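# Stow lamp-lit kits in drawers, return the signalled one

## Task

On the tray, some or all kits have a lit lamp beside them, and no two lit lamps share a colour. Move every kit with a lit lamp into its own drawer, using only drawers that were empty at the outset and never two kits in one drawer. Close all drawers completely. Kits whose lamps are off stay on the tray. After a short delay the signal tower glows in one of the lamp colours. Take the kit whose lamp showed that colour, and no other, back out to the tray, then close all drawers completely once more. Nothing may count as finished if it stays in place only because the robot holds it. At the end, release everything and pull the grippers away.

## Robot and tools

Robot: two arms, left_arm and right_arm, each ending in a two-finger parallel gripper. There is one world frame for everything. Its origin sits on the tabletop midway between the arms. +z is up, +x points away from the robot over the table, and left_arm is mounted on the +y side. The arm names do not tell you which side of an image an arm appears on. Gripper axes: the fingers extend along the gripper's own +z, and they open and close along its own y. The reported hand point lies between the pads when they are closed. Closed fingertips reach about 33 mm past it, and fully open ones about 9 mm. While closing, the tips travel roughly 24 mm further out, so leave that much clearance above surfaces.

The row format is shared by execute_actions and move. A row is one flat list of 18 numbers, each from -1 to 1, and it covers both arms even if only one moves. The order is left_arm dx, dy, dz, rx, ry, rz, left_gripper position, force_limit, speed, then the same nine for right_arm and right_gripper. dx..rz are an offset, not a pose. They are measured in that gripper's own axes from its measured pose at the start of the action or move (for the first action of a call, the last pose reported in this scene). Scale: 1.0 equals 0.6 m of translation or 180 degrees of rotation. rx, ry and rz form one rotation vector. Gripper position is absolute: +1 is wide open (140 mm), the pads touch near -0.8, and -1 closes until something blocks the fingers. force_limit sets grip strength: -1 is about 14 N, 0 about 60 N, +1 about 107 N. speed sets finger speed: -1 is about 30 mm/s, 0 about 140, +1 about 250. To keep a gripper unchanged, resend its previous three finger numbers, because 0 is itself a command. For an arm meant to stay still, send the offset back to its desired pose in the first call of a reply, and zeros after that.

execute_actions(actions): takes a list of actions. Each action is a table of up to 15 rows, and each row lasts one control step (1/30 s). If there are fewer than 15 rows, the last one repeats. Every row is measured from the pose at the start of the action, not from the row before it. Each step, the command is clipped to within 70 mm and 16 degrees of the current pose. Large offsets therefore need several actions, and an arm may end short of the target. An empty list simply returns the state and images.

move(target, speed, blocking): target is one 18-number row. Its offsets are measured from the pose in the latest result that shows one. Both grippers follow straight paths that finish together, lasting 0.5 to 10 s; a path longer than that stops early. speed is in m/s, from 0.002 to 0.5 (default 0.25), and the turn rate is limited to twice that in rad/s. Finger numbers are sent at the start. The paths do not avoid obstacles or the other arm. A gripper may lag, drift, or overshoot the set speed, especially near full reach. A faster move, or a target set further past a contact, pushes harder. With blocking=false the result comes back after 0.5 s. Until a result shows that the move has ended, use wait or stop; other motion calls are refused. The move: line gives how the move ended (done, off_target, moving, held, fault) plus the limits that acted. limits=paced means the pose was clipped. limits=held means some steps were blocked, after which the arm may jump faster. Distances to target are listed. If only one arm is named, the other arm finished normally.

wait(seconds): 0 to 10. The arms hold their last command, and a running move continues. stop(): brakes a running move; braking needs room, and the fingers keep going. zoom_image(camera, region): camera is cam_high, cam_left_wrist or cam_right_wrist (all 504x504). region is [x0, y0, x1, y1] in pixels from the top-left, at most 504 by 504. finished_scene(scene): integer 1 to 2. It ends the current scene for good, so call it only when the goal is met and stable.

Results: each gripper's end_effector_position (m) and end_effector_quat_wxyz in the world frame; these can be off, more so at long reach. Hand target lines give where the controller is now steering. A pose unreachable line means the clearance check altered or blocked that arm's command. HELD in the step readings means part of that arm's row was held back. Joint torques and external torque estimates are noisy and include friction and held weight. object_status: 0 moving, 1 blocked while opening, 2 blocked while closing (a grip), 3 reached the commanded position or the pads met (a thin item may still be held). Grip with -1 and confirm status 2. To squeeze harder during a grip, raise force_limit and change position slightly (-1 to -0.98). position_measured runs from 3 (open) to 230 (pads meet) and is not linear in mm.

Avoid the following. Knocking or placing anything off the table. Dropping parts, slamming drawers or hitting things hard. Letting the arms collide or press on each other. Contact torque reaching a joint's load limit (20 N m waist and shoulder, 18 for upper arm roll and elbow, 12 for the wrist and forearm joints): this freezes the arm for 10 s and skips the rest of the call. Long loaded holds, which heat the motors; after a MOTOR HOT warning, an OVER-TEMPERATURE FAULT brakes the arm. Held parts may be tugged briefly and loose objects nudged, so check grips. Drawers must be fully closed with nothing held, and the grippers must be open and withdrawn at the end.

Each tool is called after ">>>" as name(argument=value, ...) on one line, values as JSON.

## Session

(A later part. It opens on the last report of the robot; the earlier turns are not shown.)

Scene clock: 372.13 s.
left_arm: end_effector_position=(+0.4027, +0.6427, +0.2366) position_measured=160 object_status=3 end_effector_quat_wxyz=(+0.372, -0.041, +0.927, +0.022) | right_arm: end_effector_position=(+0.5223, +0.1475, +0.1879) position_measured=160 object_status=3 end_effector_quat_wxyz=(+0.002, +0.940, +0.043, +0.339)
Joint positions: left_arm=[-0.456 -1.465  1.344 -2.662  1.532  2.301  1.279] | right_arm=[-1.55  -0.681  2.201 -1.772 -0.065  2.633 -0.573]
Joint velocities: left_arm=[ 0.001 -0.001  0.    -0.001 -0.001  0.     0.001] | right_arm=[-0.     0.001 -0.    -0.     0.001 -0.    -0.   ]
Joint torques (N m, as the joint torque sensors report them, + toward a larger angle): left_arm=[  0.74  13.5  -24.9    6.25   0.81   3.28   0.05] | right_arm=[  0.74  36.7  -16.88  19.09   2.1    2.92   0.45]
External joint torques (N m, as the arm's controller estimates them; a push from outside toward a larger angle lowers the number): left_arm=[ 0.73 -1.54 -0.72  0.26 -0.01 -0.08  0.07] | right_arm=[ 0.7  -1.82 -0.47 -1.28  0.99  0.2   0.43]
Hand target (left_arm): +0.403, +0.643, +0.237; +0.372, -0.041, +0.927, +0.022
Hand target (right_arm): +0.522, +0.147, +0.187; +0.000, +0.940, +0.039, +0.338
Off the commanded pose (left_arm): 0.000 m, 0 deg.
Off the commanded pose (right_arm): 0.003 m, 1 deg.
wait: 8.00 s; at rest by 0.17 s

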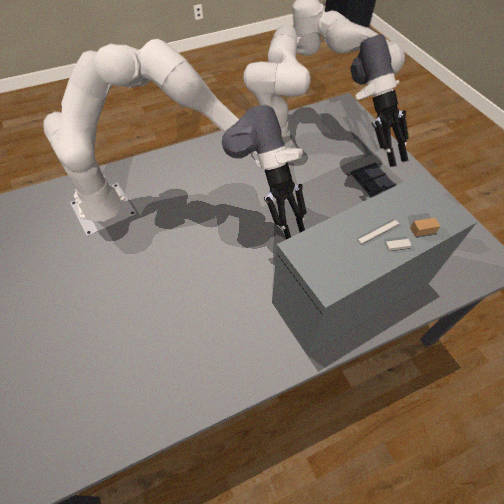

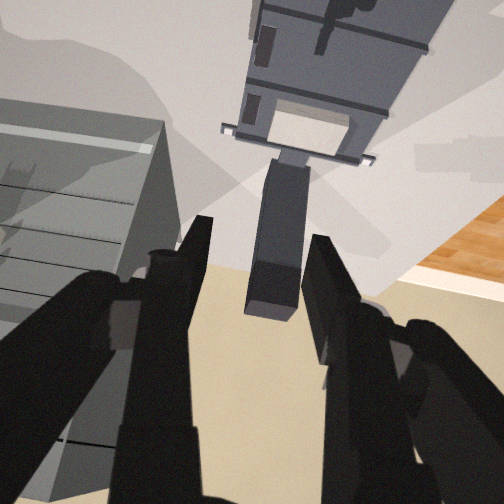

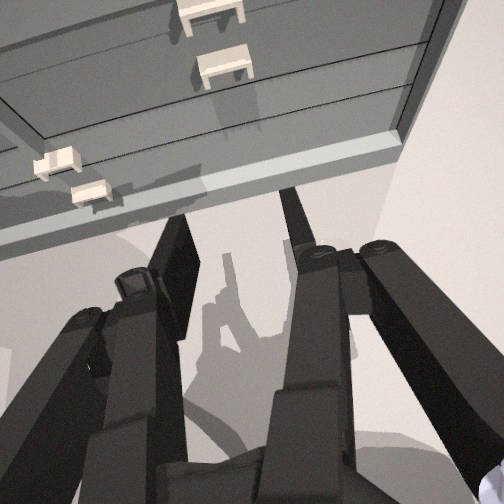

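>>> move(target=[0.2,0,-0.3,0,0.2,0,-0.25,0,-0.3,-0.1,0.45,-0.1,0,0,0,-0.25,0.3,0])

>>> wait(seconds=10)

Scene clock: 376.40 s.
left_arm: end_effector_position=(+0.1916, +0.6252, +0.2844) position_measured=160 object_status=3 end_effector_quat_wxyz=(+0.067, -0.048, +0.997, +0.011) | right_arm: end_effector_position=(+0.4589, -0.1292, +0.1930) position_measured=160 object_status=3 end_effector_quat_wxyz=(+0.003, +0.942, +0.038, +0.332)
Joint positions: left_arm=[-0.223 -1.289  0.816 -2.539  0.804  1.561  1.549] | right_arm=[-0.519 -0.419  1.02  -2.677 -0.347  2.993 -0.611]
Joint velocities: left_arm=[ 0.    -0.005 -0.001  0.001 -0.    -0.013  0.014] | right_arm=[ 0.005  0.004 -0.007  0.001 -0.011  0.005 -0.015]
Joint torques (N m, as the joint torque sensors report them, + toward a larger angle): left_arm=[ -1.15   9.67 -20.5   15.77  -0.18   2.09   0.3 ] | right_arm=[ 1.77 -2.29 -8.92 18.48  0.48  2.92 -0.34]
External joint torques (N m, as the arm's controller estimates them; a push from outside toward a larger angle lowers the number): left_arm=[-1.06 -3.12 -1.39  0.   -1.03 -0.65  0.31] | right_arm=[ 1.81  1.88  0.2  -1.39 -1.05  0.14 -0.36]
Hand target (left_arm): +0.191, +0.624, +0.285; +0.067, -0.044, +0.997, +0.009
Hand target (right_arm): +0.458, -0.129, +0.192; +0.004, +0.942, +0.045, +0.332
Off the commanded pose (left_arm): 0.003 m, 0 deg.
Off the commanded pose (right_arm): 0.012 m, 1 deg.
move: off_target (right_arm)

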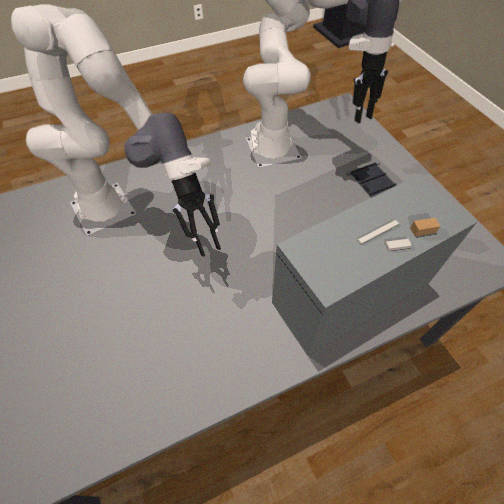

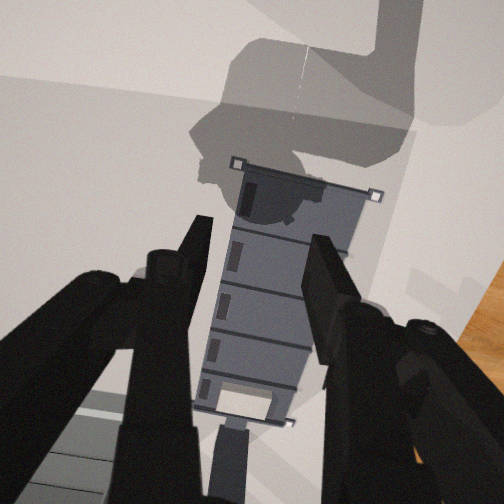

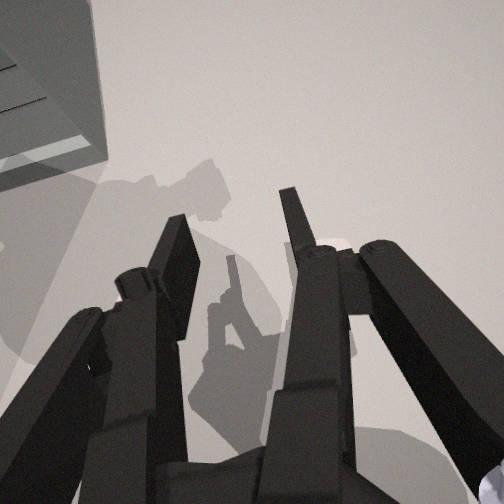

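Scene clock: 386.40 s.
left_arm: end_effector_position=(+0.1909, +0.6253, +0.2843) position_measured=160 object_status=3 end_effector_quat_wxyz=(+0.066, -0.046, +0.997, +0.011) | right_arm: end_effector_position=(+0.4588, -0.1289, +0.1930) position_measured=160 object_status=3 end_effector_quat_wxyz=(+0.003, +0.942, +0.040, +0.332)
Joint positions: left_arm=[-0.223 -1.289  0.816 -2.538  0.804  1.558  1.553] | right_arm=[-0.519 -0.419  1.02  -2.677 -0.349  2.994 -0.615]
Joint velocities: left_arm=[ 0.001  0.001 -0.     0.    -0.001  0.001  0.   ] | right_arm=[ 0.001 -0.001  0.002 -0.002  0.001 -0.     0.001]
Joint torques (N m, as the joint torque sensors report them, + toward a larger angle): left_arm=[ -0.14  10.8  -21.84  16.65  -0.25   2.34   0.24] | right_arm=[ 0.73 -2.5  -9.8  18.89  0.48  2.97 -0.24]
External joint torques (N m, as the arm's controller estimates them; a push from outside toward a larger angle lowers the number): left_arm=[-0.16 -2.05 -2.75  0.87 -1.1  -0.38  0.24] | right_arm=[ 0.69  1.7  -0.76 -0.94 -1.04  0.18 -0.26]
Hand target (left_arm): +0.191, +0.624, +0.285; +0.067, -0.044, +0.997, +0.009
Hand target (right_arm): +0.458, -0.129, +0.192; +0.004, +0.942, +0.045, +0.332
Off the commanded pose (left_arm): 0.003 m, 0 deg.
Off the commanded pose (right_arm): 0.012 m, 1 deg.
wait: 10.00 s; at rest by 0.17 s

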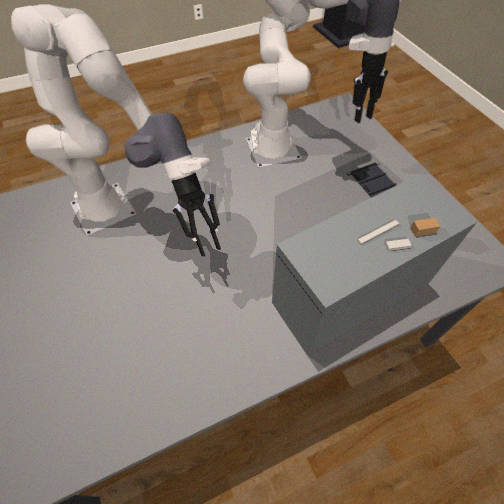

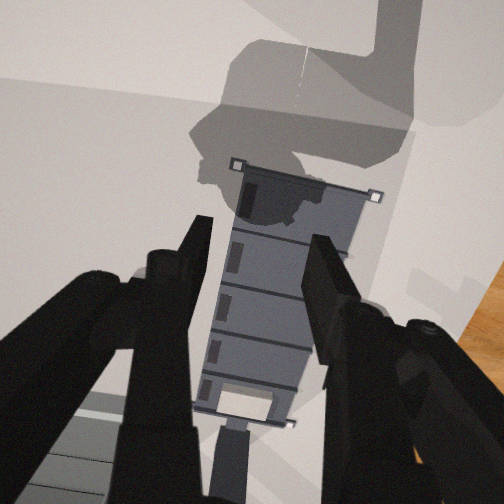

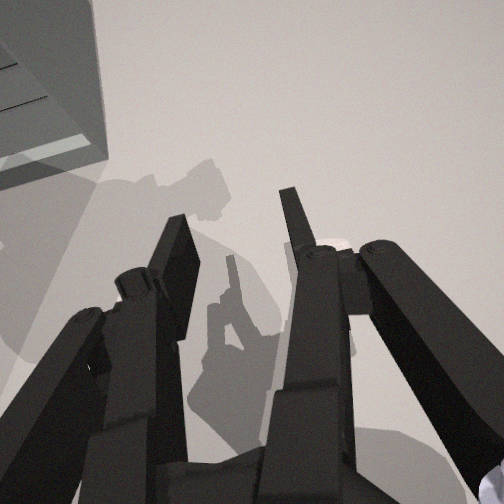

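>>> move(target=[-0.3,0,0,0,-0.2,0,-0.25,0,-0.3,0,0,0,0,0,0,-0.25,0.3,0])

>>> wait(seconds=10)

>>> zoom_image(camera="cam_left_wrist", region=[0,100,350,450])

Scene clock: 389.97 s.
left_arm: end_effector_position=(+0.3678, +0.6421, +0.3073) position_measured=160 object_status=3 end_effector_quat_wxyz=(+0.370, -0.040, +0.928, +0.024) | right_arm: end_effector_position=(+0.4588, -0.1289, +0.1929) position_measured=160 object_status=3 end_effector_quat_wxyz=(+0.003, +0.942, +0.040, +0.332)
Joint positions: left_arm=[-0.369 -1.506  1.117 -2.665  1.285  2.173  1.375] | right_arm=[-0.519 -0.419  1.019 -2.677 -0.349  2.994 -0.615]
Joint velocities: left_arm=[ 0.     0.003  0.     0.     0.002  0.013 -0.024] | right_arm=[-0.    -0.001 -0.001 -0.002  0.001 -0.    -0.002]
Joint torques (N m, as the joint torque sensors report them, + toward a larger angle): left_arm=[ -0.51  14.59 -23.39   8.49   1.85   3.78  -0.09] | right_arm=[-0.54 -3.77 -8.24 20.25  1.49  2.67  0.1 ]
External joint torques (N m, as the arm's controller estimates them; a push from outside toward a larger angle lowers the number): left_arm=[-0.5  -0.33 -0.86 -0.82  0.97  0.39 -0.07] | right_arm=[-0.48  0.42  0.9   0.45 -0.04 -0.1   0.08]
Hand target (left_arm): +0.369, +0.641, +0.307; +0.371, -0.043, +0.927, +0.023
Hand target (right_arm): +0.459, -0.129, +0.193; +0.003, +0.942, +0.040, +0.332
Off the commanded pose (left_arm): 0.001 m, 0 deg.
Off the commanded pose (right_arm): 0.000 m, 0 deg.
move: done

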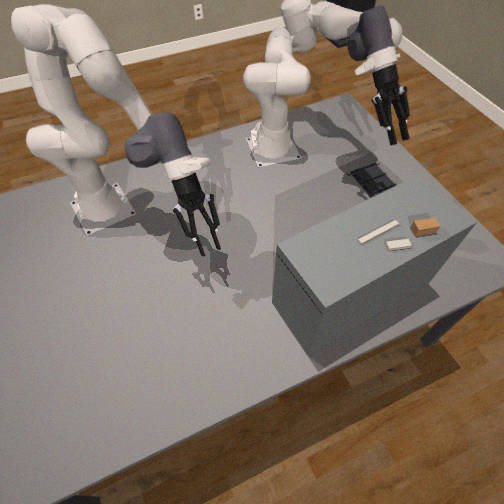

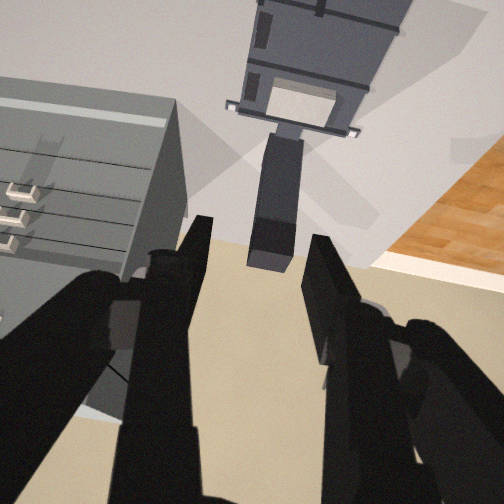

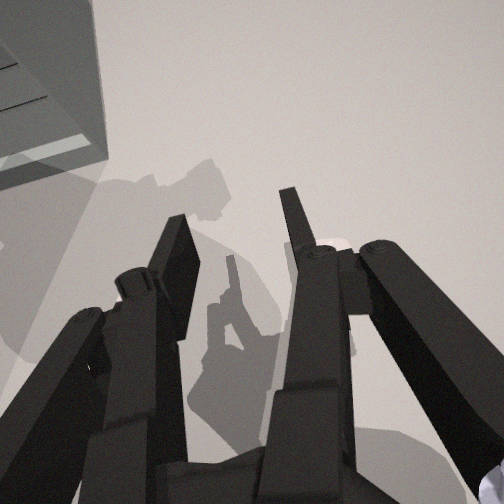

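Scene clock: 399.97 s.
left_arm: end_effector_position=(+0.3682, +0.6420, +0.3077) position_measured=160 object_status=3 end_effector_quat_wxyz=(+0.371, -0.044, +0.927, +0.023) | right_arm: end_effector_position=(+0.4588, -0.1289, +0.1929) position_measured=160 object_status=3 end_effector_quat_wxyz=(+0.003, +0.942, +0.040, +0.332)
Joint positions: left_arm=[-0.369 -1.506  1.117 -2.665  1.285  2.175  1.367] | right_arm=[-0.519 -0.419  1.019 -2.677 -0.349  2.994 -0.615]
Joint velocities: left_arm=[ 0.001 -0.    -0.    -0.     0.     0.     0.   ] | right_arm=[-0.     0.001 -0.002  0.     0.    -0.001 -0.001]
Joint torques (N m, as the joint torque sensors report them, + toward a larger angle): left_arm=[ -0.73  14.36 -23.15   8.66   1.93   3.87  -0.04] | right_arm=[-0.29 -3.59 -8.32 20.12  1.51  2.66  0.15]
External joint torques (N m, as the arm's controller estimates them; a push from outside toward a larger angle lowers the number): left_arm=[-0.75 -0.61 -0.62 -0.66  1.04  0.47 -0.02] | right_arm=[-0.2   0.53  0.83  0.38 -0.01 -0.1   0.13]
Hand target (left_arm): +0.369, +0.641, +0.307; +0.371, -0.043, +0.927, +0.023
Hand target (right_arm): +0.459, -0.129, +0.193; +0.003, +0.942, +0.040, +0.332
Off the commanded pose (left_arm): 0.001 m, 0 deg.
Off the commanded pose (right_arm): 0.000 m, 0 deg.
wait: 10.00 s; at rest by 0.17 s

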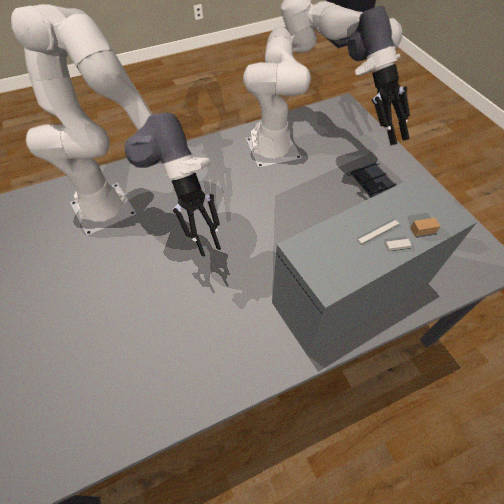

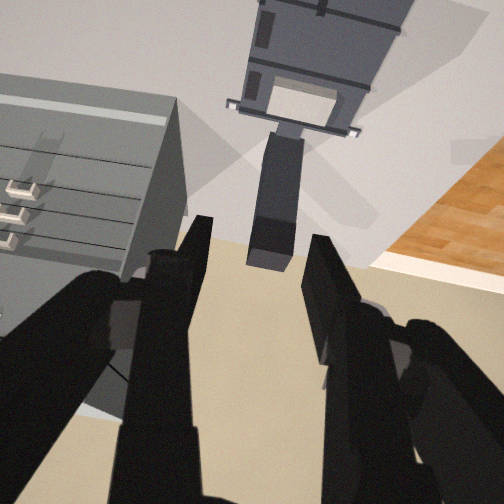

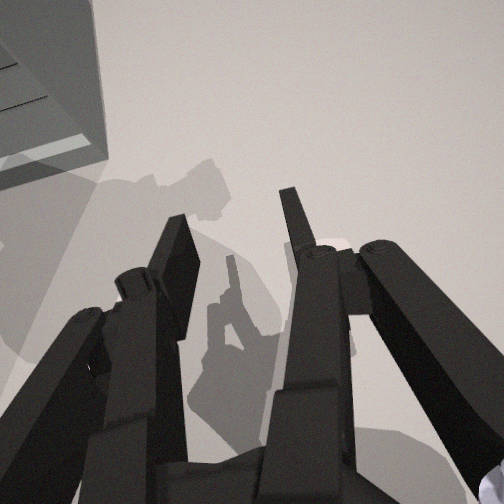

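Region (0, 100, 350, 450) of cam_left_wrist's 504x504 image, scaled by 1.440, with more detail than that image has.

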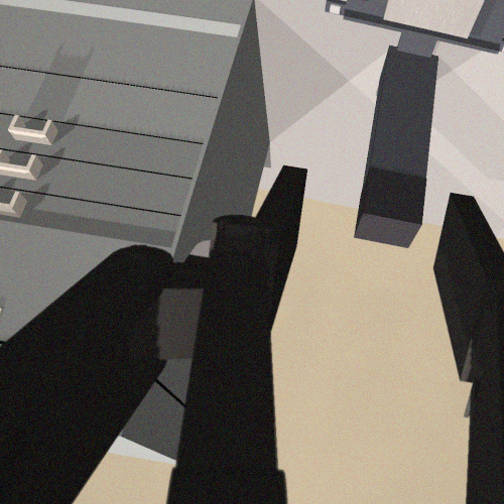

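>>> move(target=[-0.072,-0.41,0.342,0,0,0,-0.25,0,-0.3,0,0,0,0,0,0,-0.25,0.3,0])

>>> move(target=[-0.066,0,0.064,0,0,0,-0.25,0,-0.3,0,0,0,0,0,0,-0.25,0.3,0], speed=0.04)

>>> move(target=[0.05,0,-0.05,0,0,0,-0.25,0,-0.3,0,0,0,0,0,0,-0.25,0.3,0])

>>> move(target=[-0.03,0,-0.03,0,0,0,-0.25,0,-0.3,0,0,0,0,0,0,-0.25,0.3,0])

>>> move(target=[-0.062,0,0.06,0,0,0,-0.25,0,-0.3,0,0,0,0,0,0,-0.25,0.3,0], speed=0.04)

Scene clock: 407.93 s.
left_arm: end_effector_position=(+0.5689, +0.4069, +0.2002) position_measured=160 object_status=3 end_effector_quat_wxyz=(+0.383, -0.037, +0.923, +0.022) | right_arm: end_effector_position=(+0.4588, -0.1289, +0.1929) position_measured=160 object_status=3 end_effector_quat_wxyz=(+0.003, +0.942, +0.040, +0.332)
Joint positions: left_arm=[-1.282 -1.176  1.444 -2.486  1.971  2.245  0.398] | right_arm=[-0.519 -0.419  1.019 -2.677 -0.349  2.994 -0.615]
Joint velocities: left_arm=[-0.    -0.    -0.001  0.002  0.002 -0.001 -0.032] | right_arm=[-0.002  0.001  0.001 -0.001  0.    -0.    -0.001]
Joint torques (N m, as the joint torque sensors report them, + toward a larger angle): left_arm=[  0.17  14.13 -26.12   9.35   1.77   1.93  -0.13] | right_arm=[-0.48 -3.62 -8.38 20.3   1.51  2.67  0.12]
External joint torques (N m, as the arm's controller estimates them; a push from outside toward a larger angle lowers the number): left_arm=[ 0.19 -2.1  -0.41 -0.3   0.98 -0.46 -0.11] | right_arm=[-0.41  0.54  0.75  0.47 -0.01 -0.1   0.1 ]
Hand target (left_arm): +0.569, +0.406, +0.200; +0.384, -0.042, +0.922, +0.021
Hand target (right_arm): +0.459, -0.129, +0.193; +0.003, +0.942, +0.040, +0.332
Off the commanded pose (left_arm): 0.017 m, 2 deg.
Off the commanded pose (right_arm): 0.000 m, 0 deg.
move: off_target (left_arm)

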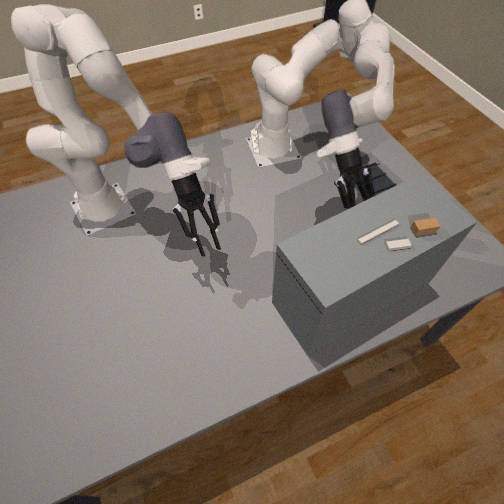

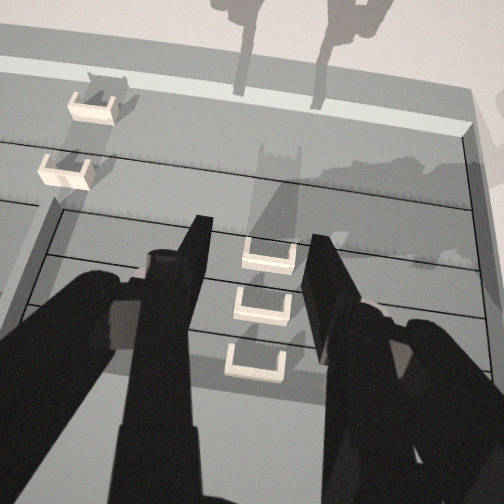

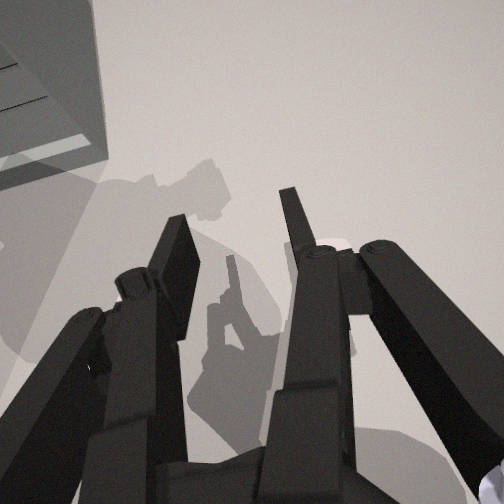

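Scene clock: 419.33 s.
left_arm: end_effector_position=(+0.6025, +0.4090, +0.2015) position_measured=160 object_status=3 end_effector_quat_wxyz=(+0.376, -0.053, +0.925, +0.025) | right_arm: end_effector_position=(+0.4588, -0.1289, +0.1929) position_measured=160 object_status=3 end_effector_quat_wxyz=(+0.003, +0.942, +0.040, +0.332)
Joint positions: left_arm=[-1.394 -1.174  1.476 -2.372  1.946  2.213  0.399] | right_arm=[-0.519 -0.419  1.019 -2.677 -0.349  2.994 -0.615]
Joint velocities: left_arm=[-0.001 -0.001  0.001 -0.     0.    -0.001 -0.   ] | right_arm=[-0.     0.001  0.002 -0.001  0.001 -0.001  0.001]
Joint torques (N m, as the joint torque sensors report them, + toward a larger angle): left_arm=[ -4.52  15.94 -22.99  15.5    2.27   3.98   0.42] | right_arm=[-0.21 -3.65 -8.3  20.08  1.48  2.69  0.15]
External joint torques (N m, as the arm's controller estimates them; a push from outside toward a larger angle lowers the number): left_arm=[-4.46 -2.8   4.13  5.97  1.42  1.57  0.44] | right_arm=[-0.21  0.49  0.75  0.31 -0.04 -0.08  0.14]
Hand target (left_arm): +0.607, +0.410, +0.201; +0.378, -0.049, +0.924, +0.023
Hand target (right_arm): +0.459, -0.129, +0.193; +0.003, +0.942, +0.040, +0.332
Off the commanded pose (left_arm): 0.021 m, 2 deg.
Off the commanded pose (right_arm): 0.000 m, 0 deg.
TORQUE FAULT: the external load on joint 4 (elbow) of the left arm reached its load limit, and that arm stopped for 10 seconds. That time counts as 19 of the actions that you can send in this scene. A torque fault stops only its own arm. That arm's remaining commands of this call were not run. That arm's gripper holds where it stopped, with its grip as last carried out, and that arm accepts commands again: back off and push less far. That arm stops again, at the same cost, whenever a joint's load reaches its limit.
move: fault (left_arm)

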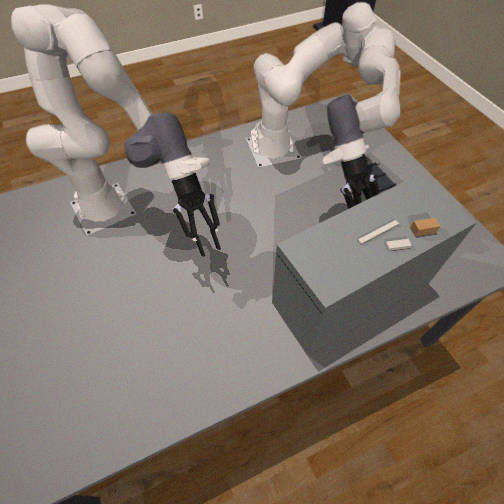

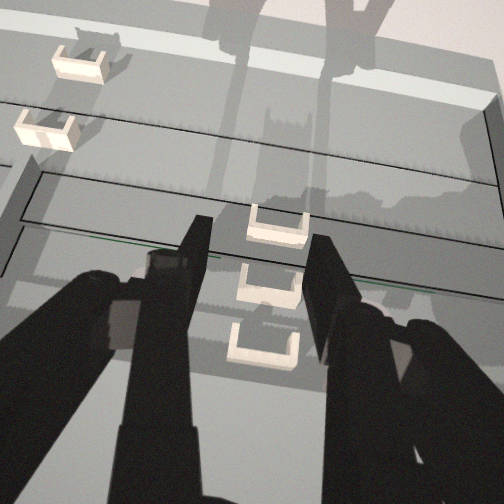

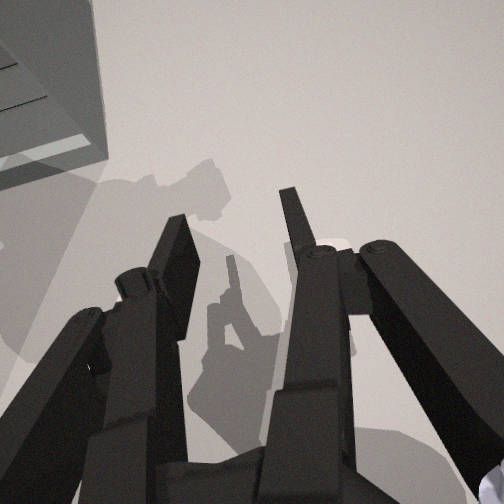

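not run: a fault stop came before this call.

not run: a fault stop came before this call.

not run: a fault stop came before this call.

>>> move(target=[0.06,0,-0.06,0,0,0,-0.25,0,-0.3,0,0,0,0,0,0,-0.25,0.3,0])

>>> move(target=[0.048,-0.2,0.07,0,0,0,-0.25,0,-0.3,0,0,0,0,0,0,-0.25,0.3,0])

Scene clock: 423.53 s.
left_arm: end_effector_position=(+0.5535, +0.4041, +0.2027) position_measured=160 object_status=3 end_effector_quat_wxyz=(+0.377, -0.047, +0.925, +0.027) | right_arm: end_effector_position=(+0.4588, -0.1289, +0.1929) position_measured=160 object_status=3 end_effector_quat_wxyz=(+0.003, +0.942, +0.040, +0.332)
Joint positions: left_arm=[-1.253 -1.175  1.404 -2.528  1.945  2.206  0.377] | right_arm=[-0.519 -0.419  1.019 -2.677 -0.349  2.994 -0.615]
Joint velocities: left_arm=[ 0.004  0.    -0.002 -0.003  0.001  0.001 -0.014] | right_arm=[ 0.002 -0.001 -0.     0.001  0.    -0.001  0.   ]
Joint torques (N m, as the joint torque sensors report them, + toward a larger angle): left_arm=[  2.55  13.07 -27.6    7.96  -0.27   2.     0.1 ] | right_arm=[-0.53 -3.68 -8.27 20.05  1.52  2.67  0.12]
External joint torques (N m, as the arm's controller estimates them; a push from outside toward a larger angle lowers the number): left_arm=[ 2.57 -2.12 -2.64 -2.19 -1.14 -0.36  0.11] | right_arm=[-0.58  0.52  0.77  0.16  0.01 -0.12  0.1 ]
Hand target (left_arm): +0.552, +0.404, +0.202; +0.375, -0.052, +0.925, +0.025
Hand target (right_arm): +0.459, -0.129, +0.193; +0.003, +0.942, +0.040, +0.332
Off the commanded pose (left_arm): 0.002 m, 1 deg.
Off the commanded pose (right_arm): 0.000 m, 0 deg.
move: done

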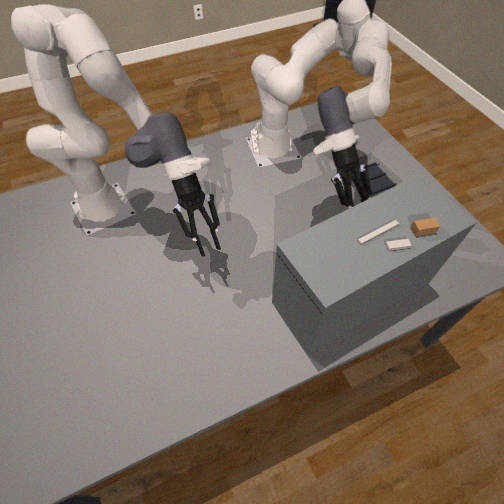

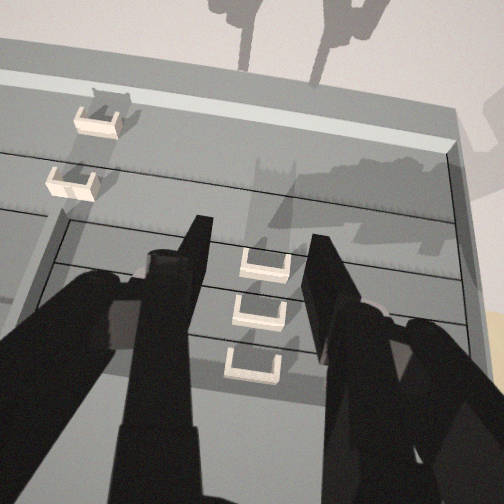

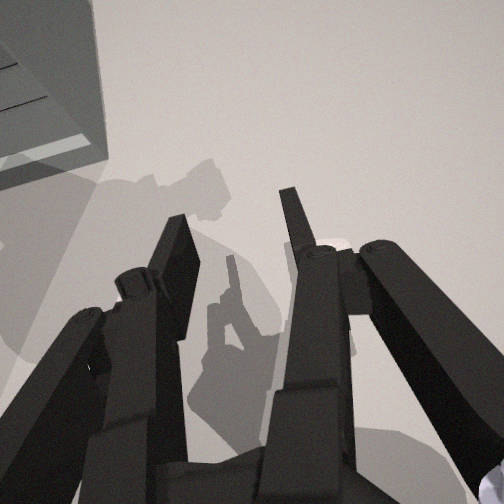

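Scene clock: 424.97 s.
left_arm: end_effector_position=(+0.5737, +0.2817, +0.1556) position_measured=160 object_status=3 end_effector_quat_wxyz=(+0.380, -0.042, +0.924, +0.024) | right_arm: end_effector_position=(+0.4588, -0.1289, +0.1929) position_measured=160 object_status=3 end_effector_quat_wxyz=(+0.003, +0.942, +0.040, +0.332)
Joint positions: left_arm=[-1.642 -1.141  1.528 -2.457  2.084  2.072  0.086] | right_arm=[-0.519 -0.419  1.019 -2.677 -0.349  2.994 -0.615]
Joint velocities: left_arm=[-0.    -0.001 -0.001 -0.     0.002 -0.004 -0.032] | right_arm=[ 0.001  0.001  0.    -0.     0.     0.001  0.001]
Joint torques (N m, as the joint torque sensors report them, + toward a larger angle): left_arm=[ -1.45  15.06 -26.44   9.15   2.14   1.55  -0.2 ] | right_arm=[-0.67 -3.66 -8.18 20.11  1.49  2.71  0.15]
External joint torques (N m, as the arm's controller estimates them; a push from outside toward a larger angle lowers the number): left_arm=[-1.43 -2.65 -0.4  -0.13  0.99 -0.36 -0.19] | right_arm=[-0.73  0.52  0.83  0.31 -0.01 -0.07  0.13]
Hand target (left_arm): +0.575, +0.283, +0.156; +0.381, -0.048, +0.923, +0.023
Hand target (right_arm): +0.459, -0.129, +0.193; +0.003, +0.942, +0.040, +0.332
Off the commanded pose (left_arm): 0.007 m, 1 deg.
Off the commanded pose (right_arm): 0.000 m, 0 deg.
move: off_target (left_arm)

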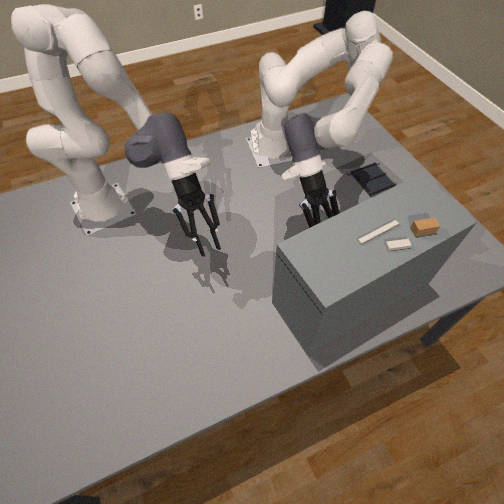

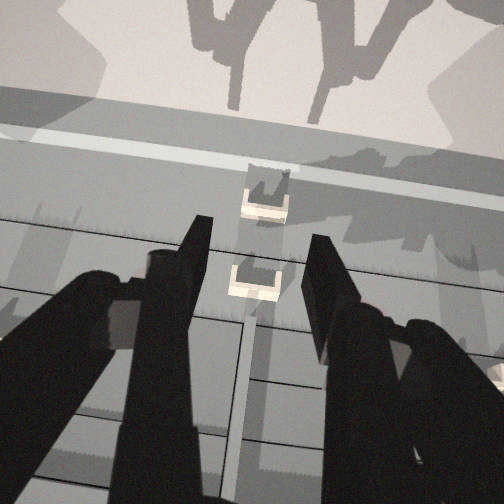

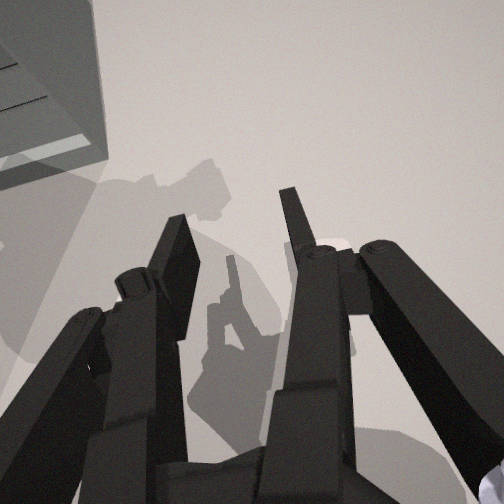

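>>> move(target=[0.035,0.005,0.088,0,0,0,-0.25,0,-0.3,0,0,0,0,0,0,-0.25,0.3,0], speed=0.06)

>>> move(target=[-0.025,0,0.024,0,0,0,-0.25,0,-0.3,0,0,0,0,0,0,-0.25,0.3,0], speed=0.03)

Scene clock: 428.50 s.
left_arm: end_effector_position=(+0.5934, +0.2885, +0.1025) position_measured=160 object_status=3 end_effector_quat_wxyz=(+0.378, -0.041, +0.925, +0.026) | right_arm: end_effector_position=(+0.4588, -0.1289, +0.1929) position_measured=160 object_status=3 end_effector_quat_wxyz=(+0.003, +0.942, +0.040, +0.332)
Joint positions: left_arm=[-1.723 -1.193  1.675 -2.391  2.217  2.094  0.058] | right_arm=[-0.519 -0.419  1.019 -2.677 -0.349  2.994 -0.615]
Joint velocities: left_arm=[-0.003 -0.012 -0.     0.001  0.017 -0.    -0.002] | right_arm=[-0.001  0.    -0.    -0.001  0.    -0.    -0.002]
Joint torques (N m, as the joint torque sensors report them, + toward a larger angle): left_arm=[ -1.38  18.15 -28.03   7.41   2.26   2.21  -0.16] | right_arm=[-0.38 -3.47 -8.37 20.08  1.53  2.67  0.13]
External joint torques (N m, as the arm's controller estimates them; a push from outside toward a larger angle lowers the number): left_arm=[-1.27 -2.92 -0.72  0.72  1.18  0.37 -0.14] | right_arm=[-0.3   0.67  0.78  0.3   0.   -0.1   0.11]
Hand target (left_arm): +0.595, +0.287, +0.103; +0.380, -0.042, +0.924, +0.024
Hand target (right_arm): +0.459, -0.129, +0.193; +0.003, +0.942, +0.040, +0.332
Off the commanded pose (left_arm): 0.002 m, 0 deg.
Off the commanded pose (right_arm): 0.000 m, 0 deg.
move: done

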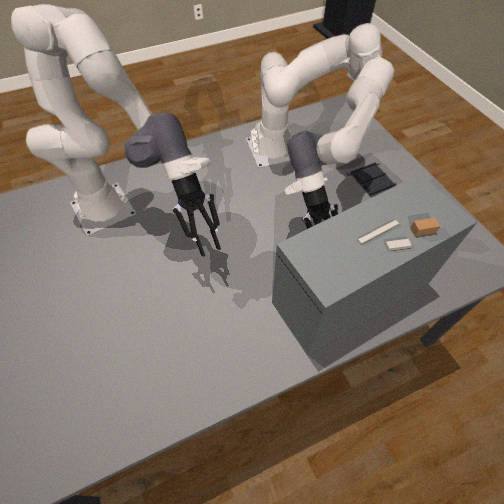

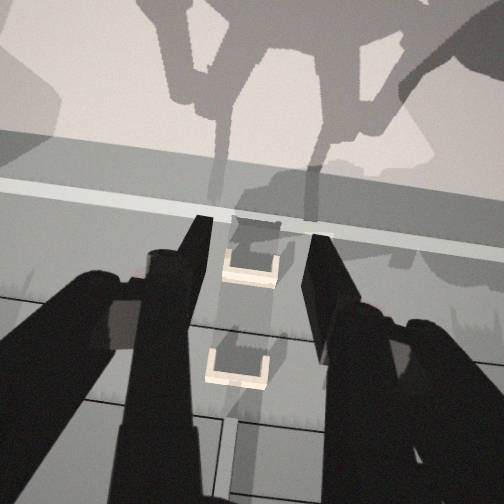

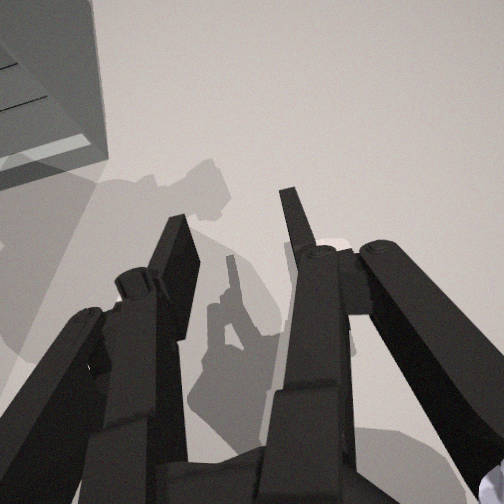

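Scene clock: 429.43 s.
left_arm: end_effector_position=(+0.6136, +0.2919, +0.1035) position_measured=160 object_status=3 end_effector_quat_wxyz=(+0.380, -0.045, +0.924, +0.027) | right_arm: end_effector_position=(+0.4588, -0.1289, +0.1929) position_measured=160 object_status=3 end_effector_quat_wxyz=(+0.003, +0.942, +0.040, +0.332)
Joint positions: left_arm=[-1.76  -1.202  1.691 -2.329  2.214  2.103  0.076] | right_arm=[-0.519 -0.419  1.019 -2.677 -0.349  2.994 -0.615]
Joint velocities: left_arm=[-0.004  0.     0.003  0.003 -0.004  0.003  0.013] | right_arm=[-0.001  0.     0.001 -0.001 -0.     0.    -0.   ]
Joint torques (N m, as the joint torque sensors report them, + toward a larger angle): left_arm=[ -1.61  19.53 -27.23   8.14   0.16   2.56   0.31] | right_arm=[-0.31 -3.65 -8.3  20.09  1.52  2.67  0.13]
External joint torques (N m, as the arm's controller estimates them; a push from outside toward a larger angle lowers the number): left_arm=[-1.66 -2.98  0.8   1.31 -0.91  0.7   0.33] | right_arm=[-0.28  0.49  0.77  0.36  0.01 -0.09  0.11]
Hand target (left_arm): +0.614, +0.290, +0.102; +0.378, -0.041, +0.925, +0.026
Hand target (right_arm): +0.459, -0.129, +0.193; +0.003, +0.942, +0.040, +0.332
Off the commanded pose (left_arm): 0.002 m, 0 deg.
Off the commanded pose (right_arm): 0.000 m, 0 deg.
move: done

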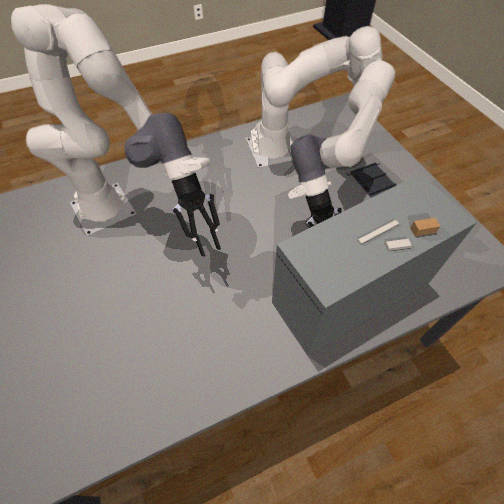

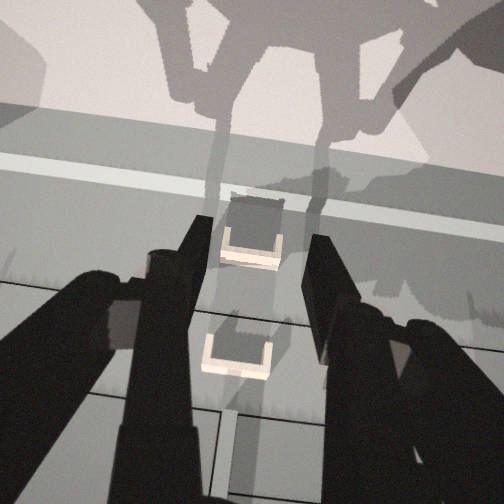

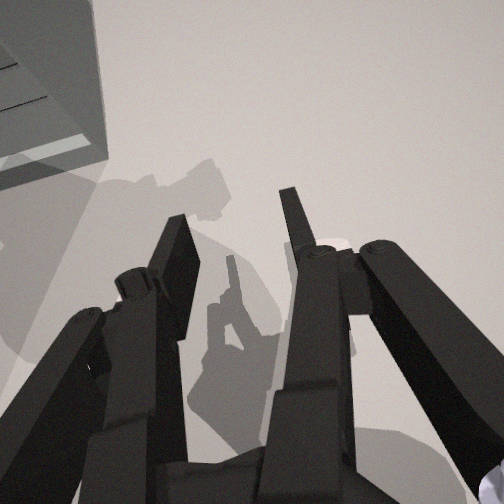

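>>> move(target=[0.016,-0.005,-0.002,0,0,0,-0.25,0,-0.3,0,0,0,0,0,0,-0.25,0.3,0])

>>> move(target=[0,0,0,0,0,0,-1,0.3,-0.5,0,0,0,0,0,0,-0.25,0.3,0])

>>> move(target=[0.17,0,-0.165,0,0,0,-1,0.3,-0.5,0,0,0,0,0,0,-0.25,0.3,0], speed=0.1)

Scene clock: 431.57 s.
left_arm: end_effector_position=(+0.6068, +0.2867, +0.0989) position_measured=160 object_status=3 end_effector_quat_wxyz=(+0.379, -0.041, +0.924, +0.027) | right_arm: end_effector_position=(+0.4588, -0.1289, +0.1929) position_measured=160 object_status=3 end_effector_quat_wxyz=(+0.003, +0.942, +0.040, +0.332)
Joint positions: left_arm=[-1.76  -1.202  1.696 -2.347  2.225  2.099  0.064] | right_arm=[-0.519 -0.419  1.019 -2.677 -0.349  2.994 -0.615]
Joint velocities: left_arm=[ 0.    -0.     0.001 -0.     0.006 -0.003 -0.018] | right_arm=[ 0.    -0.001 -0.001 -0.    -0.    -0.     0.   ]
Joint torques (N m, as the joint torque sensors report them, + toward a larger angle): left_arm=[  1.52  19.65 -27.86   4.76   1.92   1.48  -0.12] | right_arm=[-0.69 -3.63 -8.19 20.27  1.5   2.68  0.11]
External joint torques (N m, as the arm's controller estimates them; a push from outside toward a larger angle lowers the number): left_arm=[ 1.41 -2.54 -0.11 -1.95  0.85 -0.35 -0.1 ] | right_arm=[-0.69  0.59  0.89  0.41 -0.02 -0.1   0.09]
Hand target (left_arm): +0.606, +0.288, +0.098; +0.380, -0.045, +0.924, +0.027
Hand target (right_arm): +0.459, -0.129, +0.193; +0.003, +0.942, +0.040, +0.332
Off the commanded pose (left_arm): 0.002 m, 0 deg.
Off the commanded pose (right_arm): 0.000 m, 0 deg.
move: done

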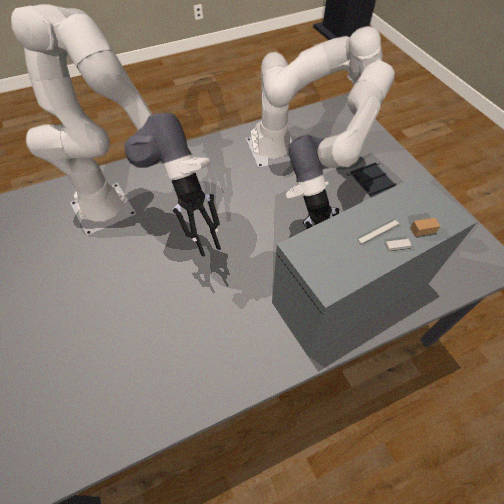

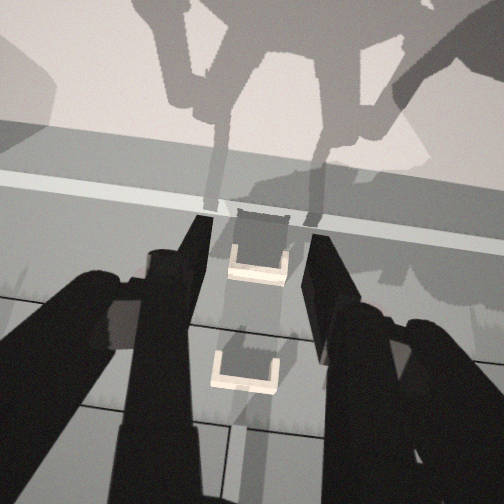

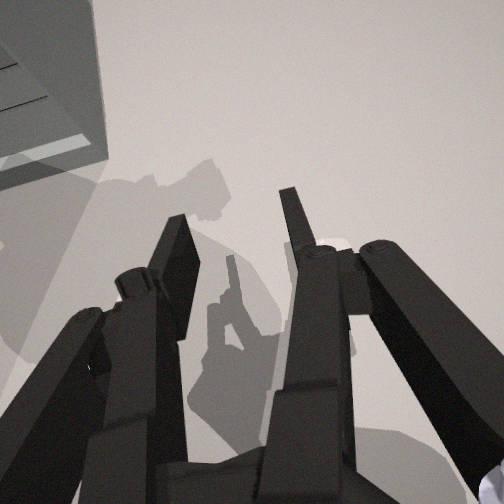

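Scene clock: 432.10 s.
left_arm: end_effector_position=(+0.6070, +0.2880, +0.0990) position_measured=198 object_status=2 end_effector_quat_wxyz=(+0.379, -0.042, +0.924, +0.028) | right_arm: end_effector_position=(+0.4588, -0.1289, +0.1929) position_measured=160 object_status=3 end_effector_quat_wxyz=(+0.003, +0.942, +0.040, +0.332)
Joint positions: left_arm=[-1.759 -1.202  1.695 -2.347  2.225  2.096  0.064] | right_arm=[-0.519 -0.419  1.019 -2.677 -0.349  2.994 -0.615]
Joint velocities: left_arm=[-0.    -0.001  0.    -0.001  0.001 -0.    -0.001] | right_arm=[-0.001 -0.001  0.002  0.    -0.001  0.    -0.001]
Joint torques (N m, as the joint torque sensors report them, + toward a larger angle): left_arm=[ -0.11  19.03 -28.77   5.59   1.15   2.12   0.04] | right_arm=[-0.27 -3.65 -8.3  20.13  1.49  2.69  0.12]
External joint torques (N m, as the arm's controller estimates them; a push from outside toward a larger angle lowers the number): left_arm=[-0.04 -3.12 -1.01 -0.98  0.07  0.28  0.05] | right_arm=[-0.26  0.52  0.78  0.31 -0.03 -0.09  0.1 ]
Hand target (left_arm): +0.607, +0.287, +0.099; +0.379, -0.041, +0.924, +0.027
Hand target (right_arm): +0.459, -0.129, +0.193; +0.003, +0.942, +0.040, +0.332
Off the commanded pose (left_arm): 0.001 m, 0 deg.
Off the commanded pose (right_arm): 0.000 m, 0 deg.
move: done

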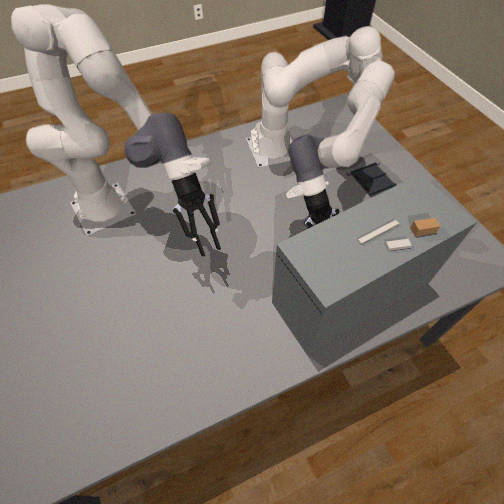

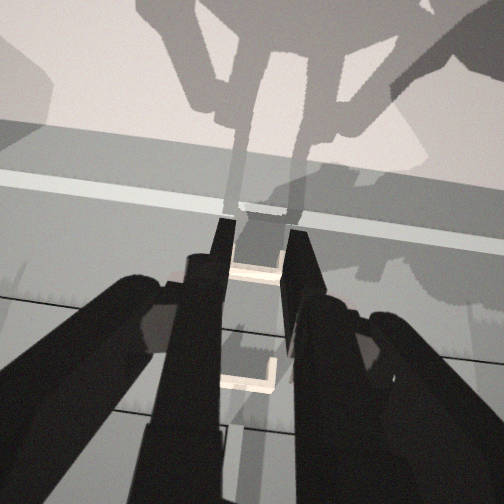

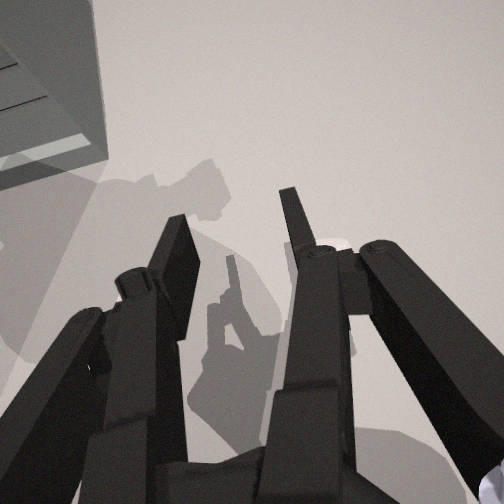

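Scene clock: 433.90 s.
left_arm: end_effector_position=(+0.4640, +0.2721, +0.0965) position_measured=199 object_status=2 end_effector_quat_wxyz=(+0.375, -0.034, +0.926, +0.025) | right_arm: end_effector_position=(+0.4588, -0.1289, +0.1929) position_measured=160 object_status=3 end_effector_quat_wxyz=(+0.003, +0.942, +0.040, +0.332)
Joint positions: left_arm=[-1.496 -1.162  1.557 -2.773  2.243  1.997 -0.081] | right_arm=[-0.519 -0.419  1.019 -2.677 -0.349  2.994 -0.615]
Joint velocities: left_arm=[ 0.001  0.    -0.002 -0.003  0.001 -0.003 -0.025] | right_arm=[-0.001 -0.     0.001 -0.001 -0.    -0.001 -0.001]
Joint torques (N m, as the joint torque sensors report them, + toward a larger angle): left_arm=[  3.24  12.41 -25.59   5.35   2.35   0.41  -0.32] | right_arm=[-0.55 -3.73 -8.17 19.99  1.5   2.67  0.13]
External joint torques (N m, as the arm's controller estimates them; a push from outside toward a larger angle lowers the number): left_arm=[ 3.22 -0.74 -4.33 -1.09  1.05 -1.18 -0.3 ] | right_arm=[-0.55  0.46  0.91  0.16 -0.01 -0.11  0.11]
Hand target (left_arm): +0.466, +0.276, +0.099; +0.380, -0.041, +0.924, +0.028
Hand target (right_arm): +0.459, -0.129, +0.193; +0.003, +0.942, +0.040, +0.332
Off the commanded pose (left_arm): 0.003 m, 1 deg.
Off the commanded pose (right_arm): 0.000 m, 0 deg.
move: done

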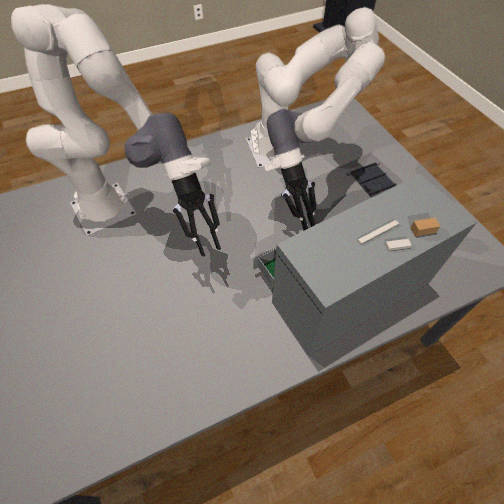

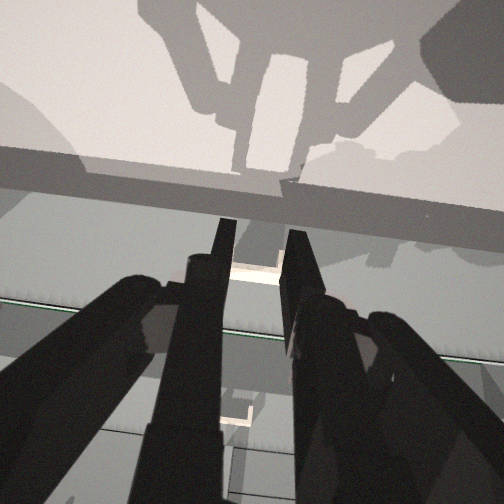

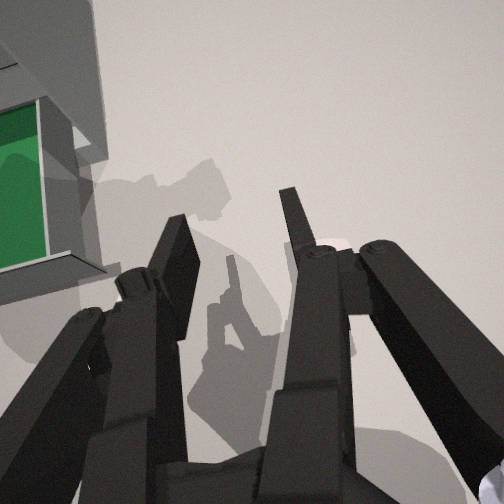

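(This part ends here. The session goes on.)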